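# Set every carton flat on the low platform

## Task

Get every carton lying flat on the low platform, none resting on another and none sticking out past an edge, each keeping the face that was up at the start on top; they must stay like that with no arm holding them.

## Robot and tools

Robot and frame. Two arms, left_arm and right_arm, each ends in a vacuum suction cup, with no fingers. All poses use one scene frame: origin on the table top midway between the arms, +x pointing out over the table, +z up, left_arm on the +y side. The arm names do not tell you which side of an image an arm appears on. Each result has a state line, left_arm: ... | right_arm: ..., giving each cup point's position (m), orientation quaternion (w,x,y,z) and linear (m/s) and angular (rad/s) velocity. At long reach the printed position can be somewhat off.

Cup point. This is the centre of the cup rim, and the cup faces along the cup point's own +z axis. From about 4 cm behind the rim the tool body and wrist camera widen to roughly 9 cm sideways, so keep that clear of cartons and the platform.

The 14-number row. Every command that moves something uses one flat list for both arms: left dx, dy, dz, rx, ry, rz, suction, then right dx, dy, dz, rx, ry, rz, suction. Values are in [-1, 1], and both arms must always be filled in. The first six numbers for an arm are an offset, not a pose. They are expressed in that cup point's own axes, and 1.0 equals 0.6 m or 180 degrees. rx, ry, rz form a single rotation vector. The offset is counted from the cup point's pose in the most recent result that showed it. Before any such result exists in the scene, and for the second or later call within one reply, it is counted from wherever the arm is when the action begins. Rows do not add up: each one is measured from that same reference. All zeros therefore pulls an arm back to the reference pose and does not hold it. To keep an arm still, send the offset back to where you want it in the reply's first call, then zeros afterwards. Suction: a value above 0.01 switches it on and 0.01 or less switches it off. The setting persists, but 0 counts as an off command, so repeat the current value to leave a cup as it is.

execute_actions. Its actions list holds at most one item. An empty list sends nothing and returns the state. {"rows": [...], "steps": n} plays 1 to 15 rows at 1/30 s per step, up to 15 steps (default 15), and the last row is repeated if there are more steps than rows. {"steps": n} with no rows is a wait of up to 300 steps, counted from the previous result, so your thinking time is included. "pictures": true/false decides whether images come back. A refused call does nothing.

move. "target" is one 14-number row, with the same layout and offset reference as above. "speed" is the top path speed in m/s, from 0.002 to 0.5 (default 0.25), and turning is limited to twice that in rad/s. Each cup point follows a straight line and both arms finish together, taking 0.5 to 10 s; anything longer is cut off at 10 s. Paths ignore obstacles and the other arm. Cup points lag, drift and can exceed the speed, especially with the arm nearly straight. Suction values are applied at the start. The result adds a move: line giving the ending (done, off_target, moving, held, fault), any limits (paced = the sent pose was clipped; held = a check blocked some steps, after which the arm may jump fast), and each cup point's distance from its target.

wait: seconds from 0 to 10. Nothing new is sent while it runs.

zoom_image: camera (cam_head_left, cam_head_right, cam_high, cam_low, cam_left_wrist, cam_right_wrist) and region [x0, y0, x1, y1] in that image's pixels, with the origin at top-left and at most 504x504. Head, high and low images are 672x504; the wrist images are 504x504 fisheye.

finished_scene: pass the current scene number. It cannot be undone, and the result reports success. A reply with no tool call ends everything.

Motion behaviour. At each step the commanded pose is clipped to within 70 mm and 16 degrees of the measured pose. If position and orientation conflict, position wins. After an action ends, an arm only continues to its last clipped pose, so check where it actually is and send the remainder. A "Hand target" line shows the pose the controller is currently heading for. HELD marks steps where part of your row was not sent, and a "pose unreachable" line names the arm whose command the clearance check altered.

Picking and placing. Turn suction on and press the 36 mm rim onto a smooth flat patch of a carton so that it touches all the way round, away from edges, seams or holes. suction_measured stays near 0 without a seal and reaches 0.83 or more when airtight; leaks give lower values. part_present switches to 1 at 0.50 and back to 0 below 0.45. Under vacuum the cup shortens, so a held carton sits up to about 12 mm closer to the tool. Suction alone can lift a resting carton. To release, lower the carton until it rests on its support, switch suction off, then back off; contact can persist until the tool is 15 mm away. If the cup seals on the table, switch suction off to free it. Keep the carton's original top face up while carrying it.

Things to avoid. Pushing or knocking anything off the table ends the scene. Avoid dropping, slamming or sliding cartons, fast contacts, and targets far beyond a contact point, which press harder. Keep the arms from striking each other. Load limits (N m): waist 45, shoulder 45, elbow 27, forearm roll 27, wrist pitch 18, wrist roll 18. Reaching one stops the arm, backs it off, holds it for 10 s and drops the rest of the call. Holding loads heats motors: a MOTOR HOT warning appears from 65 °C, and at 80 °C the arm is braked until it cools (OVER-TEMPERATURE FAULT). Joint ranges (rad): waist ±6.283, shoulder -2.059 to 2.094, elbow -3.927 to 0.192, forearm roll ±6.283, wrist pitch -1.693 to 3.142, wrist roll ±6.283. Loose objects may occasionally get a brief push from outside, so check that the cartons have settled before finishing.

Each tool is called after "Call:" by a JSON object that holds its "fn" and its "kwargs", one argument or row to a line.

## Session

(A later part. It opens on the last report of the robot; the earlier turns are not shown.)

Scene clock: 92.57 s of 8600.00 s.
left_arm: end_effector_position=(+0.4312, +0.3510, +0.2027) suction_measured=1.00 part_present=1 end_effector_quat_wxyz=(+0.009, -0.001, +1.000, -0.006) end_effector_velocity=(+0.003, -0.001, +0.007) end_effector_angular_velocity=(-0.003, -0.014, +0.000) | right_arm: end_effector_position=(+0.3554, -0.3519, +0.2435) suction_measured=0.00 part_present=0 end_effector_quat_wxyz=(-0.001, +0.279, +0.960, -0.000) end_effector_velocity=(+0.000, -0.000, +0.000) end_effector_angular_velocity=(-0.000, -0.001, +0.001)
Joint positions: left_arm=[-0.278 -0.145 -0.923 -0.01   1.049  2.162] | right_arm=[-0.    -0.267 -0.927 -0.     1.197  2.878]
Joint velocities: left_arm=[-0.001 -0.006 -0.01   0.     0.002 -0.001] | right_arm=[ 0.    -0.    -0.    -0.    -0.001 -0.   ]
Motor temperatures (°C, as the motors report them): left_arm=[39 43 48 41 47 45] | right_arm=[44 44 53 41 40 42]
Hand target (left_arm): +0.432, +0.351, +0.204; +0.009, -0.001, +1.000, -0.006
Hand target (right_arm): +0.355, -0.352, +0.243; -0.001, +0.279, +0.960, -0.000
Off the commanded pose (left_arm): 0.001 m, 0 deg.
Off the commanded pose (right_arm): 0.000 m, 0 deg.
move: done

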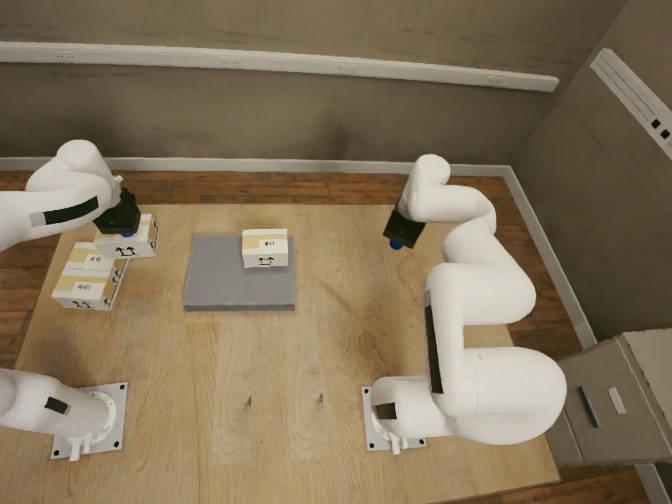

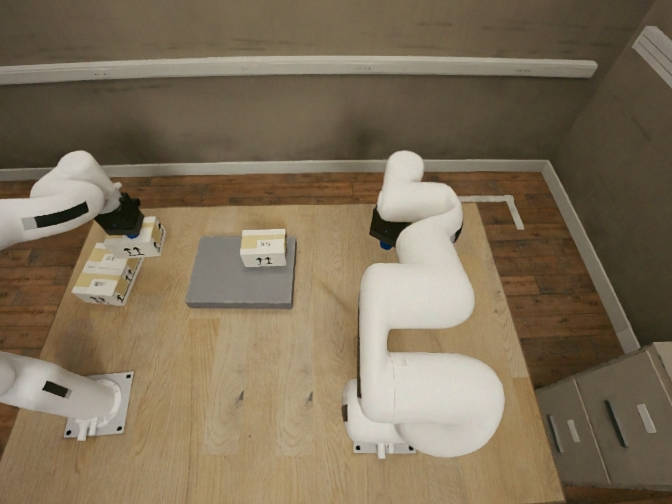

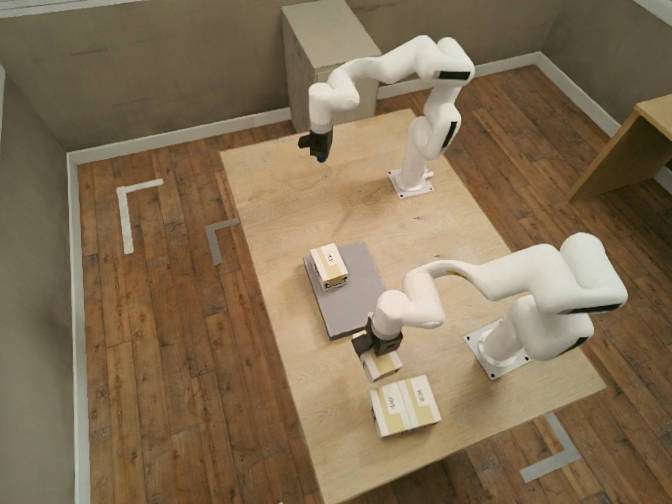

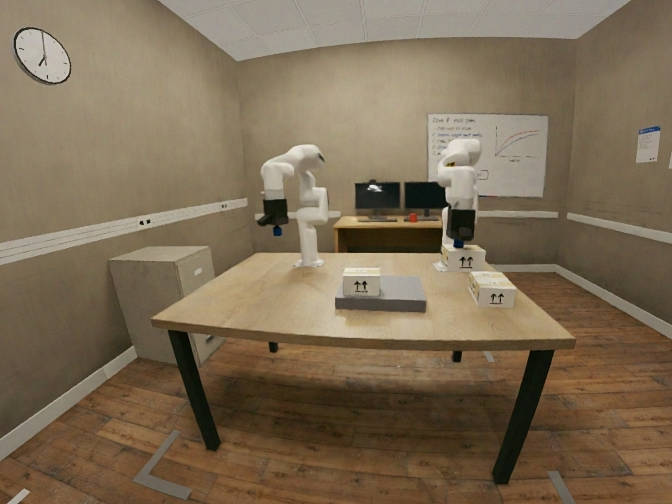

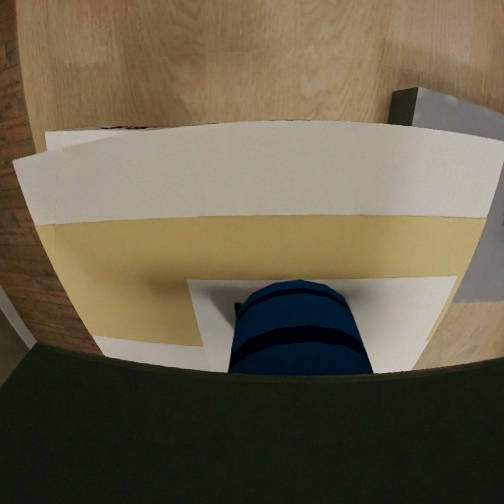

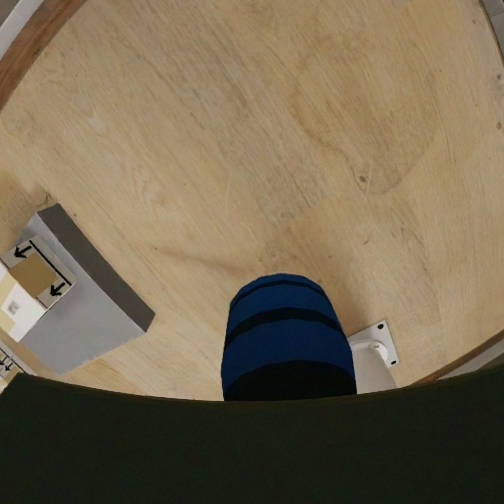

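Call:
{"fn": "move", "kwargs": {
  "target": [0.143,-0.585,-0.02,0,0,0,1,0,0,0,0,0,0,0],
  "speed": 0.3
}}

Call:
{"fn": "move", "kwargs": {
  "target": [0,0,0.135,0,0,0,1,0,0,0,0,0,0,0],
  "speed": 0.1
}}

Scene clock: 97.43 s of 8600.00 s.
left_arm: end_effector_position=(+0.3453, -0.0007, +0.2192) suction_measured=1.00 part_present=1 end_effector_quat_wxyz=(+0.008, -0.001, +1.000, -0.009) end_effector_velocity=(-0.002, -0.003, -0.001) end_effector_angular_velocity=(+0.004, +0.003, -0.004) | right_arm: end_effector_position=(+0.3554, -0.3519, +0.2435) suction_measured=0.00 part_present=0 end_effector_quat_wxyz=(-0.001, +0.279, +0.960, -0.000) end_effector_velocity=(+0.000, -0.000, +0.000) end_effector_angular_velocity=(+0.000, -0.001, +0.000)
Joint positions: left_arm=[-0.998  0.252 -1.446  0.002  1.17   1.435] | right_arm=[-0.    -0.267 -0.927 -0.     1.197  2.878]
Joint velocities: left_arm=[-0.006  0.007 -0.007 -0.     0.005 -0.002] | right_arm=[-0.    -0.    -0.     0.    -0.001 -0.   ]
Motor temperatures (°C, as the motors report them): left_arm=[39 43 49 41 47 45] | right_arm=[44 44 53 41 40 42]
Hand target (left_arm): +0.345, -0.001, +0.219; +0.008, -0.001, +1.000, -0.009
Hand target (right_arm): +0.355, -0.352, +0.243; -0.001, +0.279, +0.960, -0.000
Off the commanded pose (left_arm): 0.002 m, 0 deg.
Off the commanded pose (right_arm): 0.000 m, 0 deg.
After step 90, 0.17 s passed at rest.
move: done

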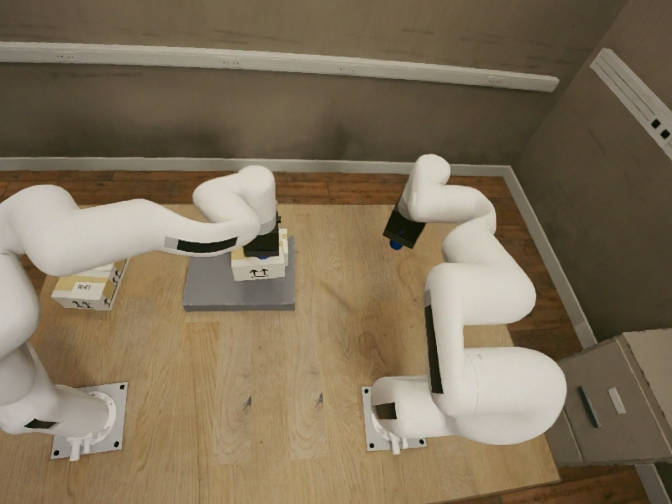

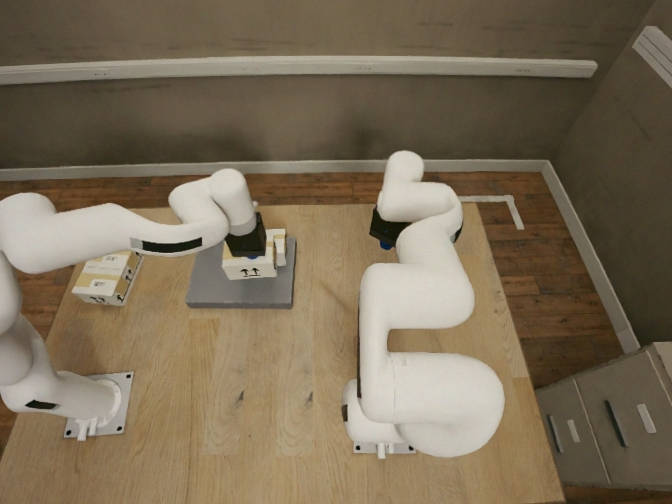

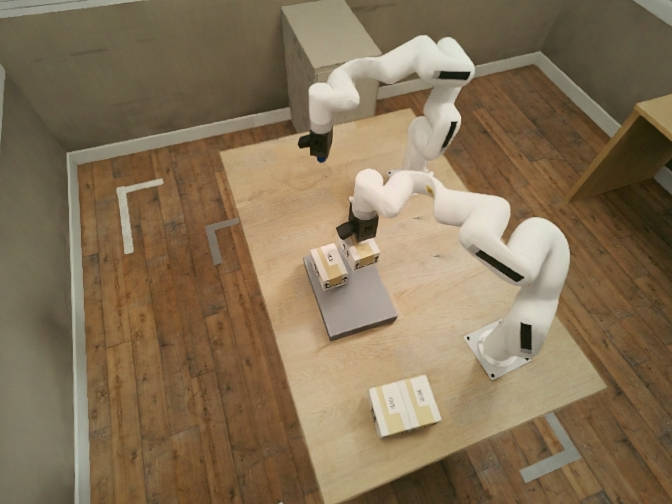

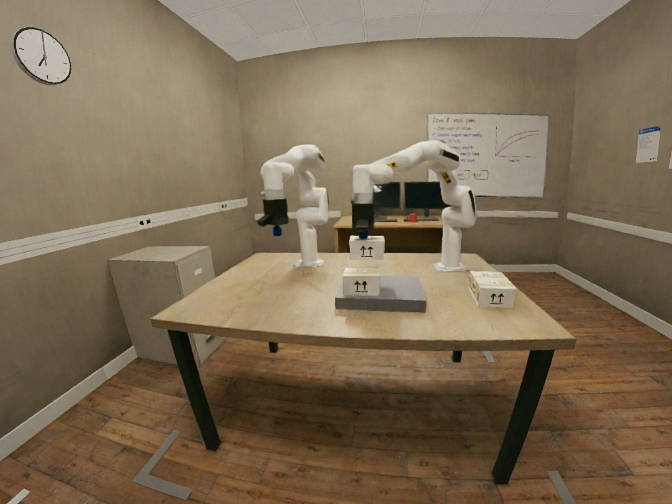

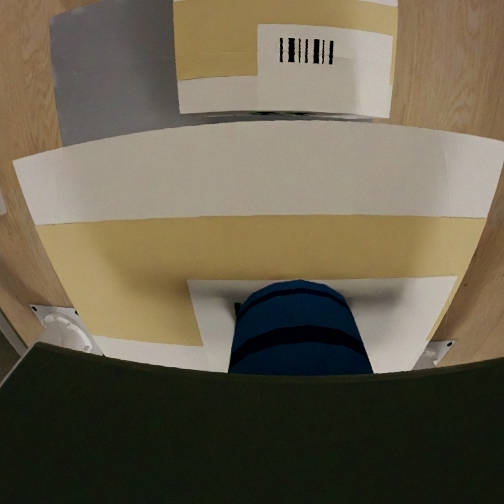

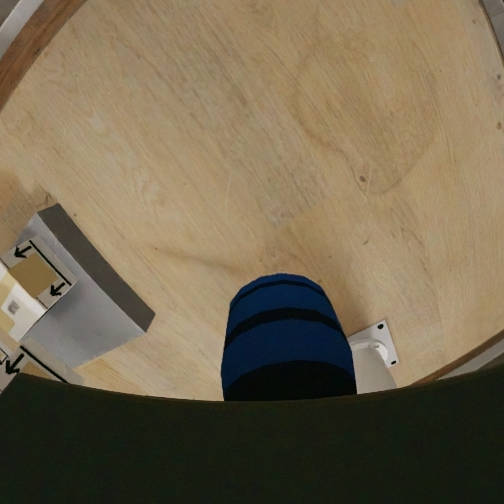

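Scene clock: 98.67 s of 8600.00 s.
left_arm: end_effector_position=(+0.3464, -0.0025, +0.1387) suction_measured=1.00 part_present=1 end_effector_quat_wxyz=(+0.008, -0.001, +1.000, -0.010) end_effector_velocity=(-0.001, +0.003, -0.005) end_effector_angular_velocity=(+0.010, +0.007, +0.002) | right_arm: end_effector_position=(+0.3554, -0.3519, +0.2435) suction_measured=0.00 part_present=0 end_effector_quat_wxyz=(-0.001, +0.279, +0.960, -0.000) end_effector_velocity=(+0.000, -0.000, +0.000) end_effector_angular_velocity=(-0.001, -0.001, +0.000)
Joint positions: left_arm=[-0.998  0.33  -1.317  0.002  0.962  1.435] | right_arm=[-0.    -0.267 -0.927 -0.     1.197  2.878]
Joint velocities: left_arm=[ 0.002  0.004  0.007  0.     0.002 -0.   ] | right_arm=[-0.    -0.    -0.    -0.001 -0.    -0.   ]
Motor temperatures (°C, as the motors report them): left_arm=[39 43 49 41 47 45] | right_arm=[44 44 53 41 40 42]
Hand target (left_arm): +0.346, -0.002, +0.138; +0.008, -0.001, +1.000, -0.009
Hand target (right_arm): +0.355, -0.352, +0.243; -0.001, +0.279, +0.960, -0.000
Off the commanded pose (left_arm): 0.001 m, 0 deg.
Off the commanded pose (right_arm): 0.000 m, 0 deg.
move: done

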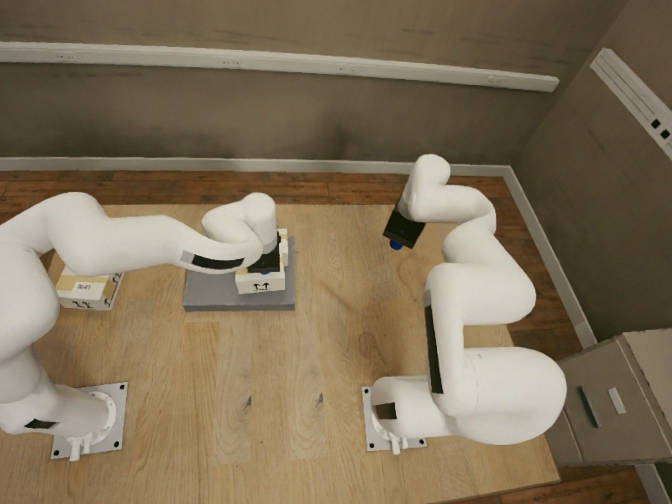

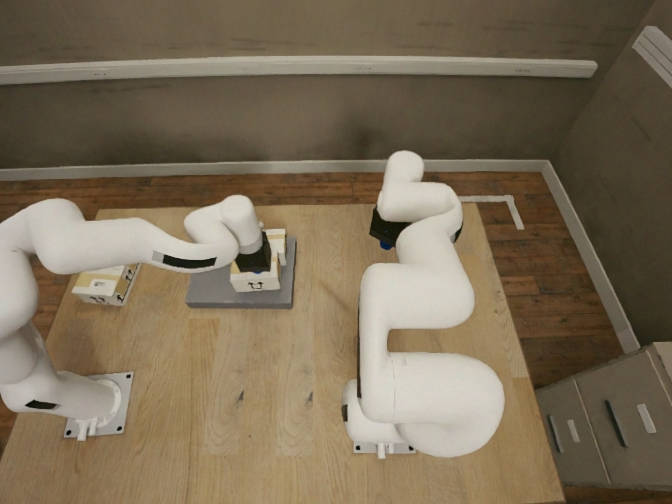

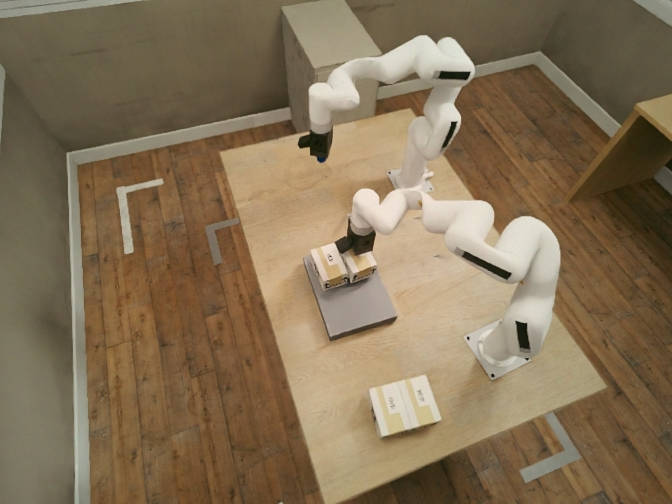

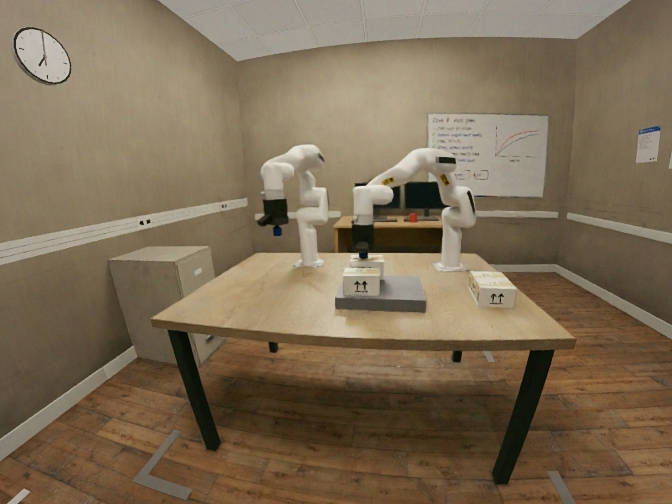

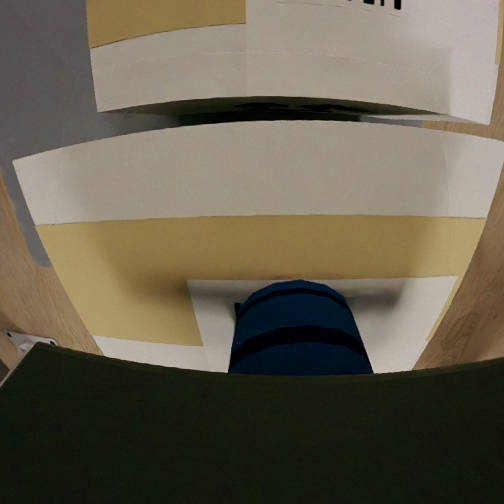

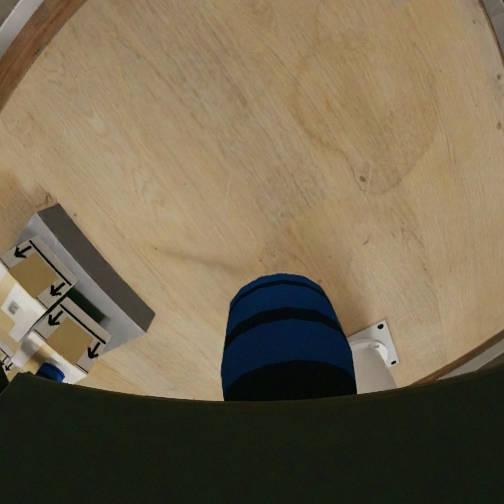

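Call:
{"fn": "move", "kwargs": {
  "target": [0.004,-0.014,0.043,0,0,0,1,0,0,0,0,0,0,0],
  "speed": 0.03
}}

Call:
{"fn": "execute_actions", "kwargs": {
  "actions": [
    {"rows":[[0,0,0,0,0,0,0,0,0,0,0,0,0,0]],"steps":12}
  ],
  "pictures": false
}}

Call:
{"fn": "move", "kwargs": {
  "target": [0,0,-0.17,0,0,0,0,0,0,0,0,0,0,0]
}}

Scene clock: 104.60 s of 8600.00 s.
left_arm: end_effector_position=(+0.3449, -0.0121, +0.1149) suction_measured=1.00 part_present=1 end_effector_quat_wxyz=(+0.009, -0.001, +1.000, -0.011) end_effector_velocity=(-0.000, +0.000, -0.001) end_effector_angular_velocity=(+0.001, +0.001, +0.001) | right_arm: end_effector_position=(+0.3554, -0.3519, +0.2435) suction_measured=0.00 part_present=0 end_effector_quat_wxyz=(-0.001, +0.279, +0.960, -0.000) end_effector_velocity=(+0.000, -0.000, +0.000) end_effector_angular_velocity=(-0.000, -0.001, -0.001)
Joint positions: left_arm=[-1.011  0.381 -1.317  0.002  0.907  1.423] | right_arm=[-0.    -0.267 -0.927 -0.     1.197  2.878]
Joint velocities: left_arm=[ 0.     0.002  0.001 -0.    -0.002 -0.   ] | right_arm=[-0.    -0.001 -0.    -0.    -0.     0.001]
Motor temperatures (°C, as the motors report them): left_arm=[39 43 50 41 47 45] | right_arm=[44 44 53 41 40 42]
Hand target (left_arm): +0.344, -0.011, +0.113; +0.008, -0.001, +1.000, -0.010
Hand target (right_arm): +0.355, -0.352, +0.243; -0.001, +0.279, +0.960, -0.000
Off the commanded pose (left_arm): 0.002 m, 0 deg.
Off the commanded pose (right_arm): 0.000 m, 0 deg.
After step 90, 1.77 s passed at rest.
move: done

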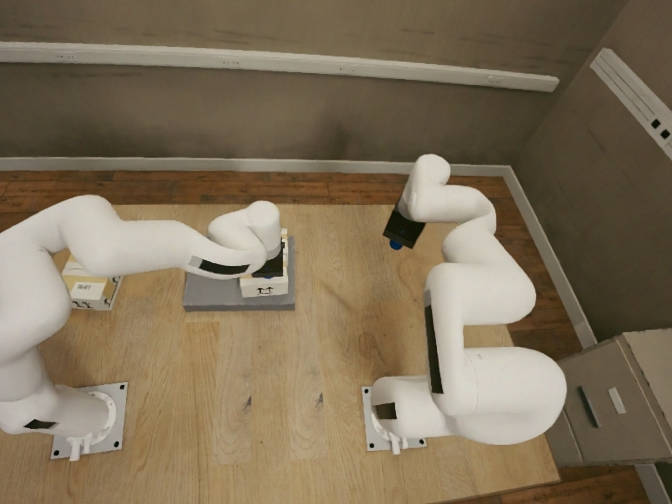

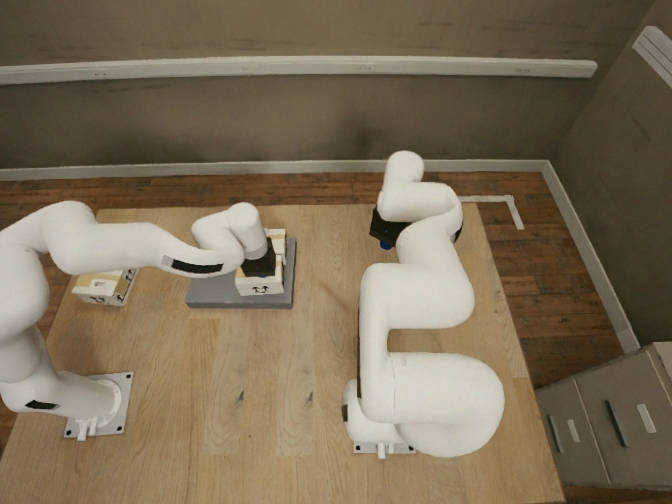

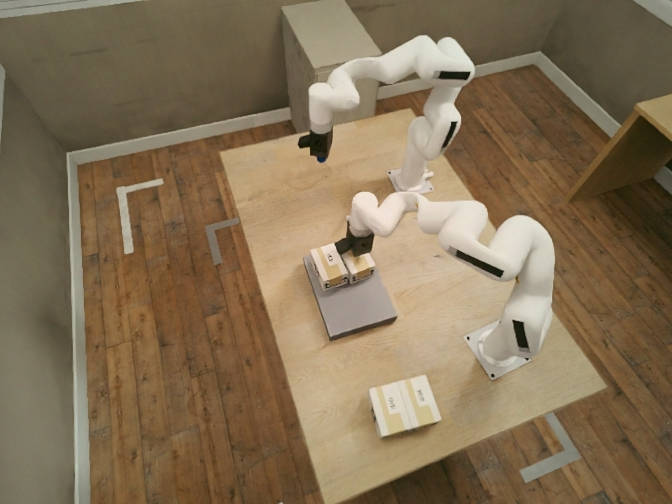

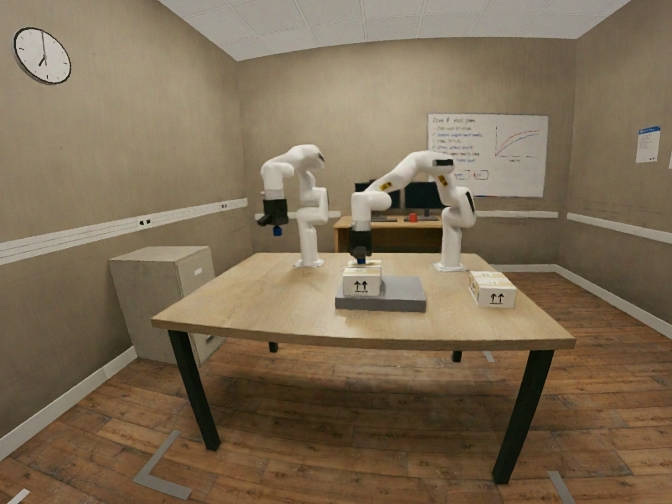

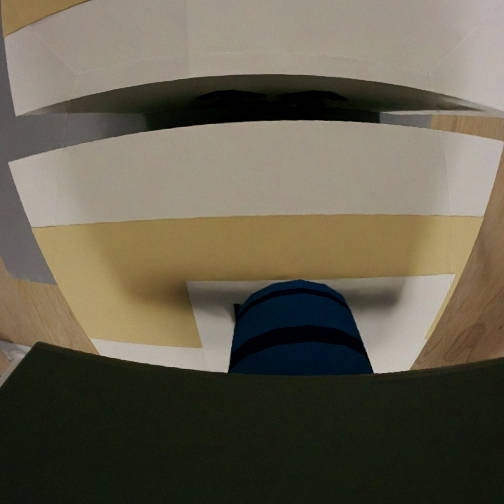

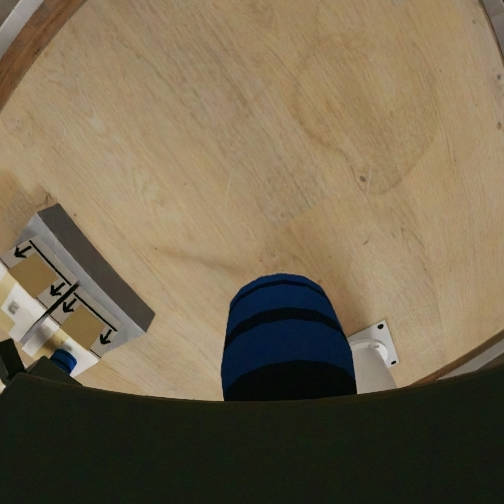

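Scene clock: 105.00 s of 8600.00 s.
left_arm: end_effector_position=(+0.3454, -0.0129, +0.1161) suction_measured=0.01 part_present=0 end_effector_quat_wxyz=(+0.010, -0.001, +1.000, -0.012) end_effector_velocity=(-0.002, +0.001, -0.004) end_effector_angular_velocity=(+0.007, +0.005, -0.001) | right_arm: end_effector_position=(+0.3554, -0.3519, +0.2435) suction_measured=0.00 part_present=0 end_effector_quat_wxyz=(-0.001, +0.279, +0.960, -0.000) end_effector_velocity=(+0.000, +0.000, -0.000) end_effector_angular_velocity=(-0.000, -0.001, +0.001)
Joint positions: left_arm=[-1.011  0.38  -1.319  0.002  0.906  1.423] | right_arm=[-0.    -0.267 -0.927 -0.     1.197  2.878]
Joint velocities: left_arm=[-0.001  0.005  0.003  0.     0.001 -0.   ] | right_arm=[ 0.     0.     0.    -0.    -0.001 -0.   ]
Motor temperatures (°C, as the motors report them): left_arm=[39 43 50 41 47 45] | right_arm=[44 44 53 41 40 42]
Hand target (left_arm): +0.345, -0.012, +0.115; +0.009, -0.001, +1.000, -0.011
Hand target (right_arm): +0.355, -0.352, +0.243; -0.001, +0.279, +0.960, -0.000
Off the commanded pose (left_arm): 0.002 m, 0 deg.
Off the commanded pose (right_arm): 0.000 m, 0 deg.
Steps of this call (steps 1 to 12: all 12 steps of this action). Readings (end_effector_position | what the end effector reports):
1: left_arm (+0.3449, -0.0121, +0.1148) | right_arm (+0.3554, -0.3519, +0.2435) | left_arm suction_measured=0.91 part_present=1 | right_arm suction_measured=0.00 part_present=0
2: left_arm (+0.3450, -0.0122, +0.1151) | right_arm (+0.3554, -0.3519, +0.2435) | left_arm suction_measured=0.51 part_present=1 | right_arm suction_measured=0.00 part_present=0
4: left_arm (+0.3453, -0.0128, +0.1158) | right_arm (+0.3554, -0.3519, +0.2435) | left_arm suction_measured=0.03 part_present=0 | right_arm suction_measured=0.00 part_present=0
8: left_arm (+0.3455, -0.0131, +0.1168) | right_arm (+0.3554, -0.3519, +0.2435) | left_arm suction_measured=0.01 part_present=0 | right_arm suction_measured=0.00 part_present=0
12: the state above

Scene clock: 106.13 s of 8600.00 s.
left_arm: end_effector_position=(+0.3435, -0.0098, +0.2165) suction_measured=0.01 part_present=0 end_effector_quat_wxyz=(+0.009, -0.001, +1.000, -0.011) end_effector_velocity=(+0.003, -0.003, +0.010) end_effector_angular_velocity=(-0.017, -0.012, +0.001) | right_arm: end_effector_position=(+0.3554, -0.3519, +0.2435) suction_measured=0.00 part_present=0 end_effector_quat_wxyz=(-0.001, +0.279, +0.960, -0.000) end_effector_velocity=(+0.000, +0.000, +0.000) end_effector_angular_velocity=(+0.000, -0.000, -0.001)
Joint positions: left_arm=[-1.01   0.271 -1.463  0.002  1.163  1.422] | right_arm=[-0.    -0.267 -0.927 -0.     1.197  2.878]
Joint velocities: left_arm=[ 0.001 -0.008 -0.014 -0.     0.001  0.   ] | right_arm=[-0.    -0.    -0.     0.    -0.     0.001]
Motor temperatures (°C, as the motors report them): left_arm=[39 43 50 41 47 45] | right_arm=[44 44 53 41 40 42]
Hand target (left_arm): +0.344, -0.010, +0.218; +0.010, -0.001, +1.000, -0.012
Hand target (right_arm): +0.355, -0.352, +0.243; -0.001, +0.279, +0.960, -0.000
Off the commanded pose (left_arm): 0.001 m, 0 deg.
Off the commanded pose (right_arm): 0.000 m, 0 deg.
move: done

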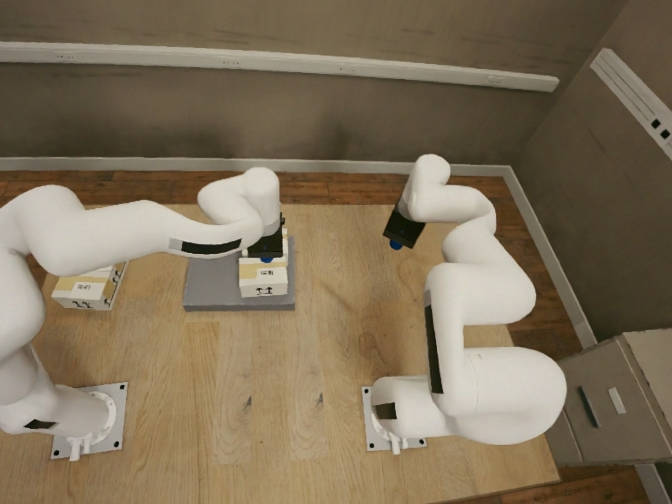

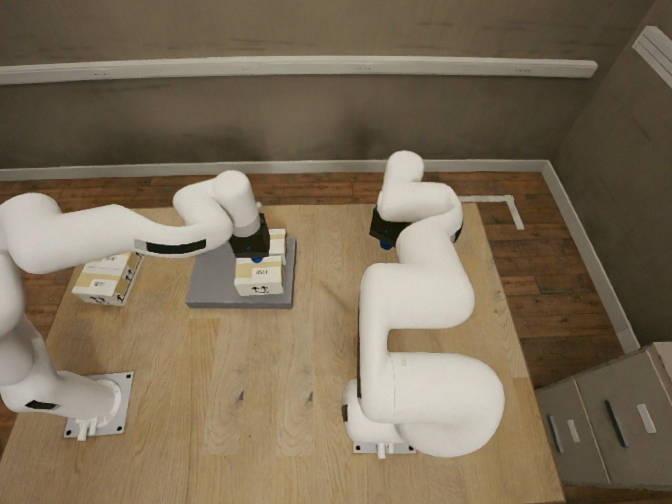

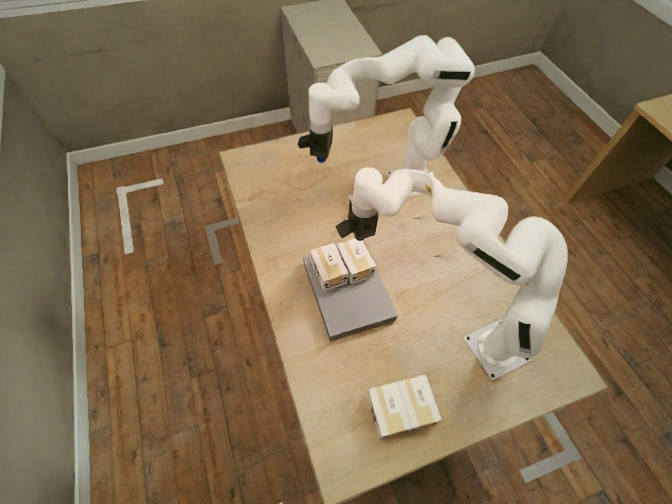

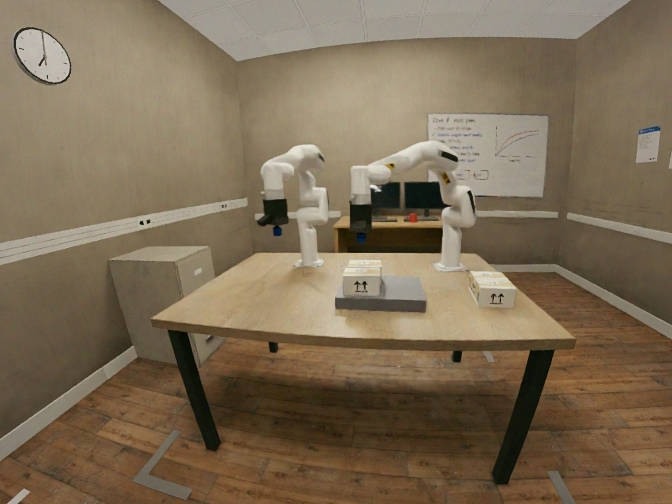

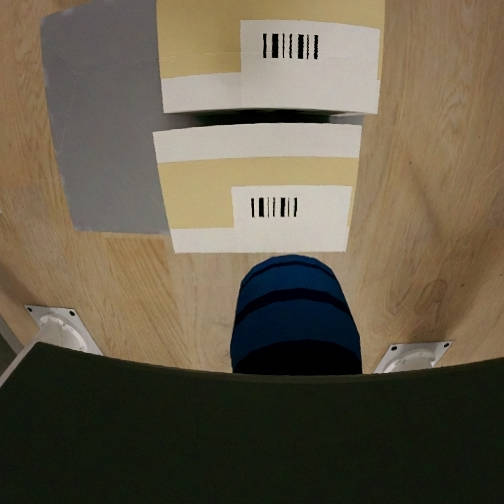

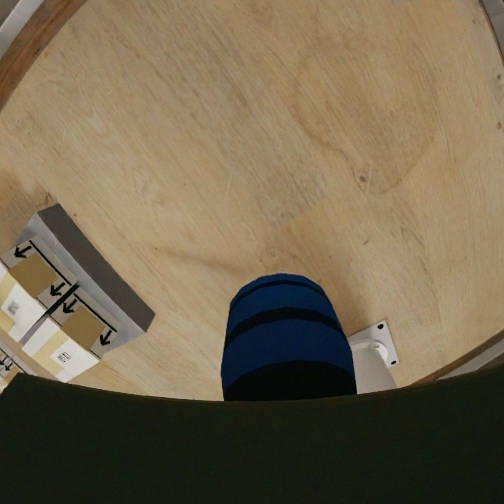

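Call:
{"fn": "move", "kwargs": {
  "target": [-0.156,0.81,0.05,0,0,0.043,0,0,0,0,0,0,0,0],
  "speed": 0.35
}}

Call:
{"fn": "move", "kwargs": {
  "target": [0,0,0.15,0,0,0,0,0,0,0,0,0,0,0],
  "speed": 0.15
}}

Scene clock: 128.47 s of 8600.00 s.
left_arm: end_effector_position=(+0.4373, +0.4772, +0.1790) suction_measured=0.01 part_present=0 end_effector_quat_wxyz=(+0.010, +0.067, +0.998, -0.006) end_effector_velocity=(-0.000, +0.002, +0.000) end_effector_angular_velocity=(-0.001, +0.001, +0.000) | right_arm: end_effector_position=(+0.3554, -0.3519, +0.2435) suction_measured=0.00 part_present=0 end_effector_quat_wxyz=(-0.001, +0.279, +0.960, -0.000) end_effector_velocity=(+0.000, -0.000, +0.000) end_effector_angular_velocity=(-0.000, -0.001, -0.001)
Joint positions: left_arm=[ 0.02  -0.121 -0.877 -0.018  0.981  2.6  ] | right_arm=[-0.    -0.267 -0.927 -0.     1.197  2.878]
Joint velocities: left_arm=[ 0.004  0.002 -0.002 -0.001  0.002  0.005] | right_arm=[-0.     0.    -0.001  0.    -0.001  0.001]
Motor temperatures (°C, as the motors report them): left_arm=[39 44 51 41 47 45] | right_arm=[44 44 53 41 40 42]
Hand target (left_arm): +0.437, +0.478, +0.179; +0.010, +0.067, +0.998, -0.006
Hand target (right_arm): +0.355, -0.352, +0.243; -0.001, +0.279, +0.960, -0.000
Off the commanded pose (left_arm): 0.002 m, 1 deg.
Off the commanded pose (right_arm): 0.000 m, 0 deg.
After step 90, 17.40 s passed at rest.
move: done

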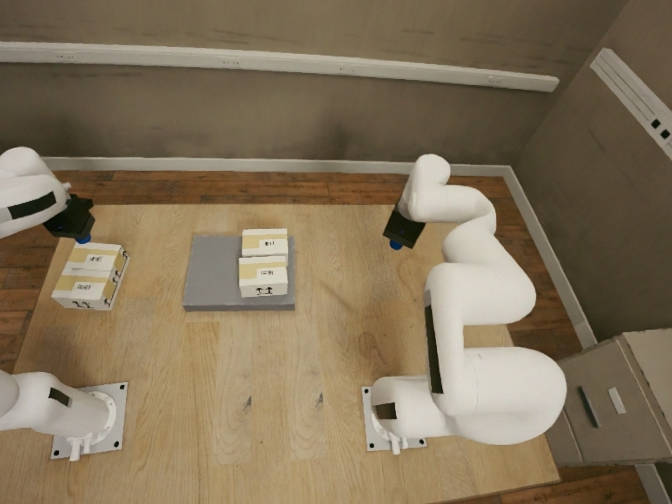

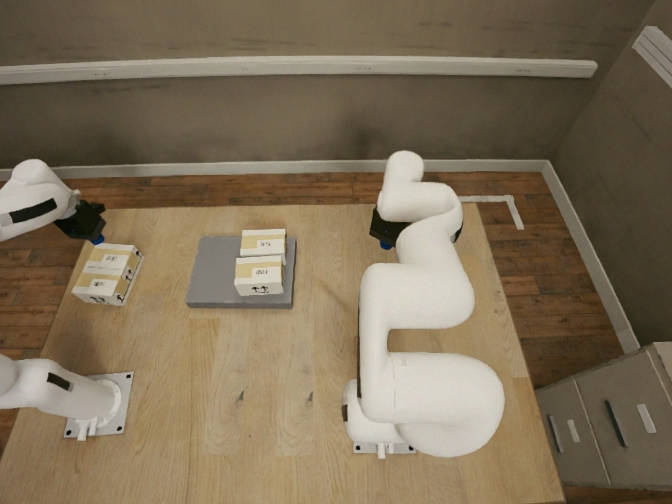

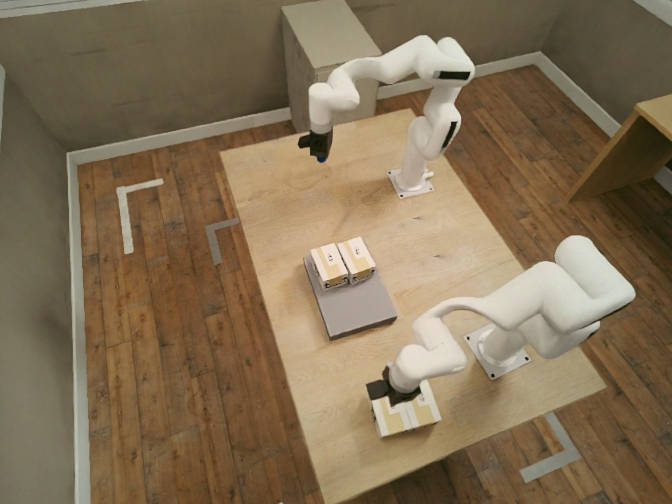

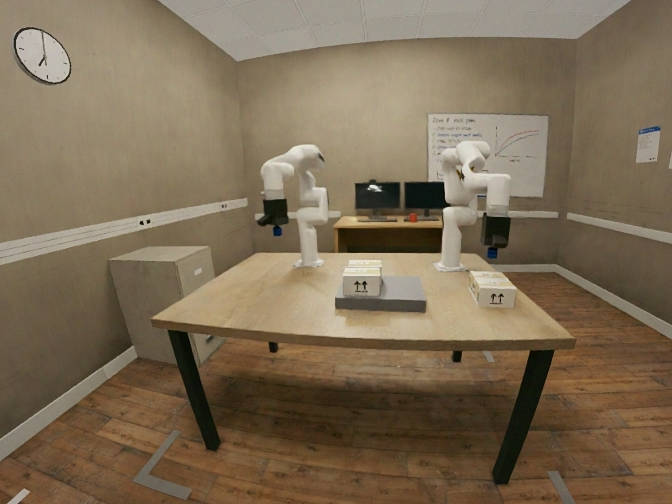

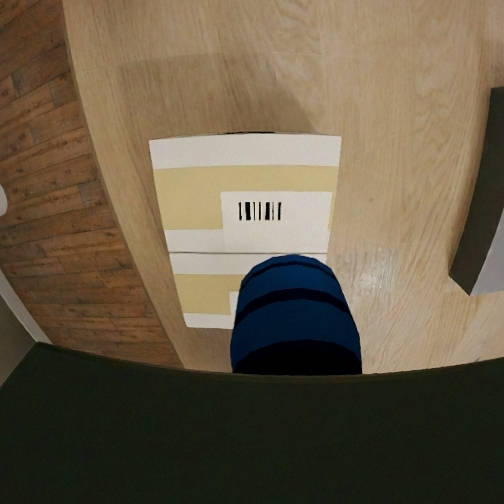

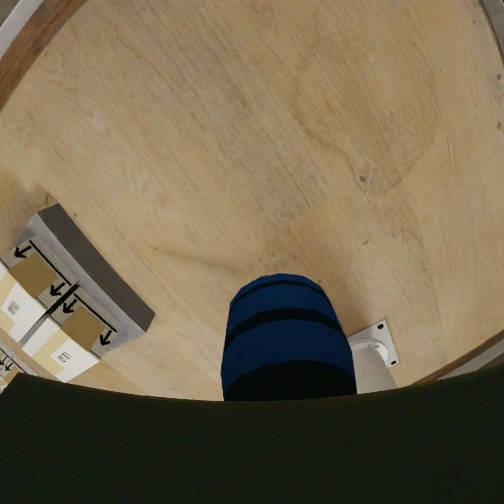

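Scene clock: 129.50 s of 8600.00 s.
left_arm: end_effector_position=(+0.4392, +0.4755, +0.0894) suction_measured=0.01 part_present=0 end_effector_quat_wxyz=(+0.011, +0.067, +0.998, -0.006) end_effector_velocity=(-0.002, -0.000, -0.003) end_effector_angular_velocity=(-0.001, +0.007, -0.000) | right_arm: end_effector_position=(+0.3554, -0.3519, +0.2435) suction_measured=0.00 part_present=0 end_effector_quat_wxyz=(-0.001, +0.279, +0.960, -0.000) end_effector_velocity=(-0.000, -0.000, +0.000) end_effector_angular_velocity=(-0.000, +0.000, +0.000)
Joint positions: left_arm=[ 0.015  0.037 -0.767 -0.024  0.711  2.604] | right_arm=[-0.    -0.267 -0.927 -0.     1.197  2.878]
Joint velocities: left_arm=[ 0.     0.002  0.005 -0.     0.     0.   ] | right_arm=[-0.    -0.    -0.    -0.     0.001 -0.   ]
Motor temperatures (°C, as the motors report them): left_arm=[39 44 51 41 47 45] | right_arm=[44 44 53 41 40 42]
Hand target (left_arm): +0.439, +0.475, +0.089; +0.010, +0.067, +0.998, -0.006
Hand target (right_arm): +0.355, -0.352, +0.243; -0.001, +0.279, +0.960, -0.000
Off the commanded pose (left_arm): 0.001 m, 0 deg.
Off the commanded pose (right_arm): 0.000 m, 0 deg.
move: done

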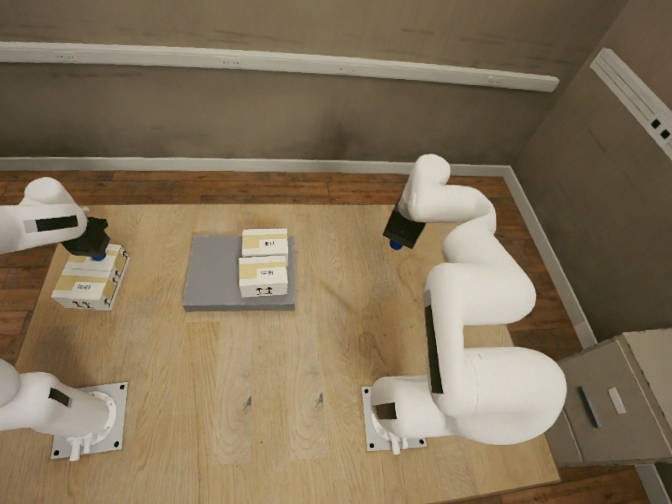

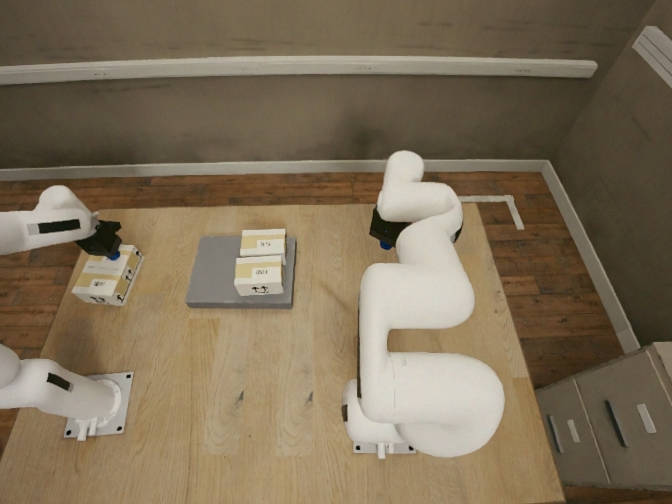

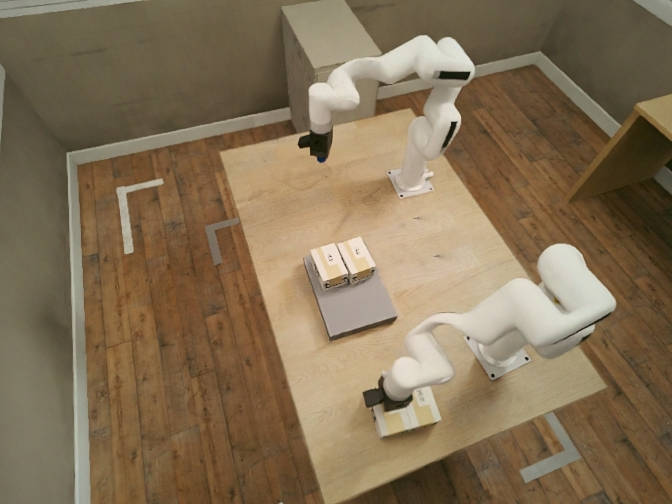

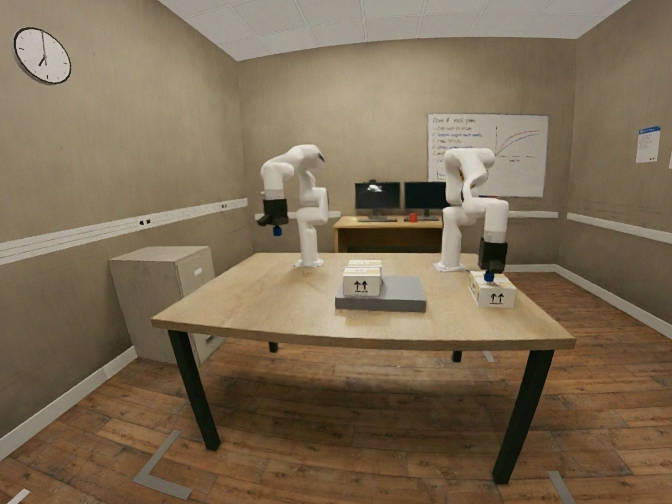

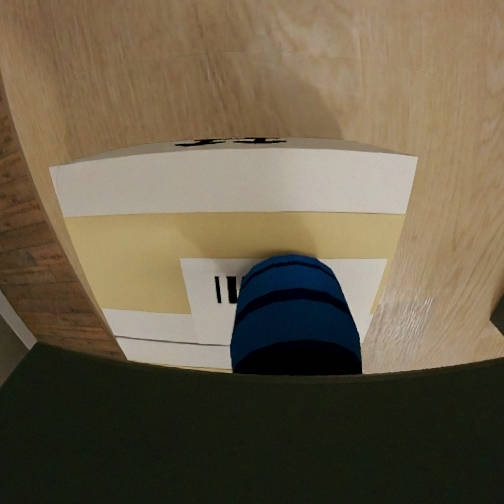

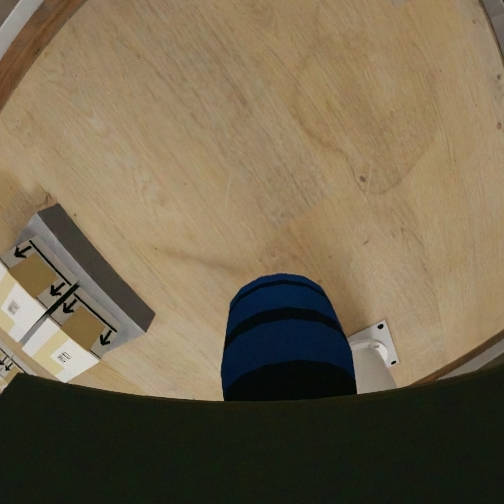

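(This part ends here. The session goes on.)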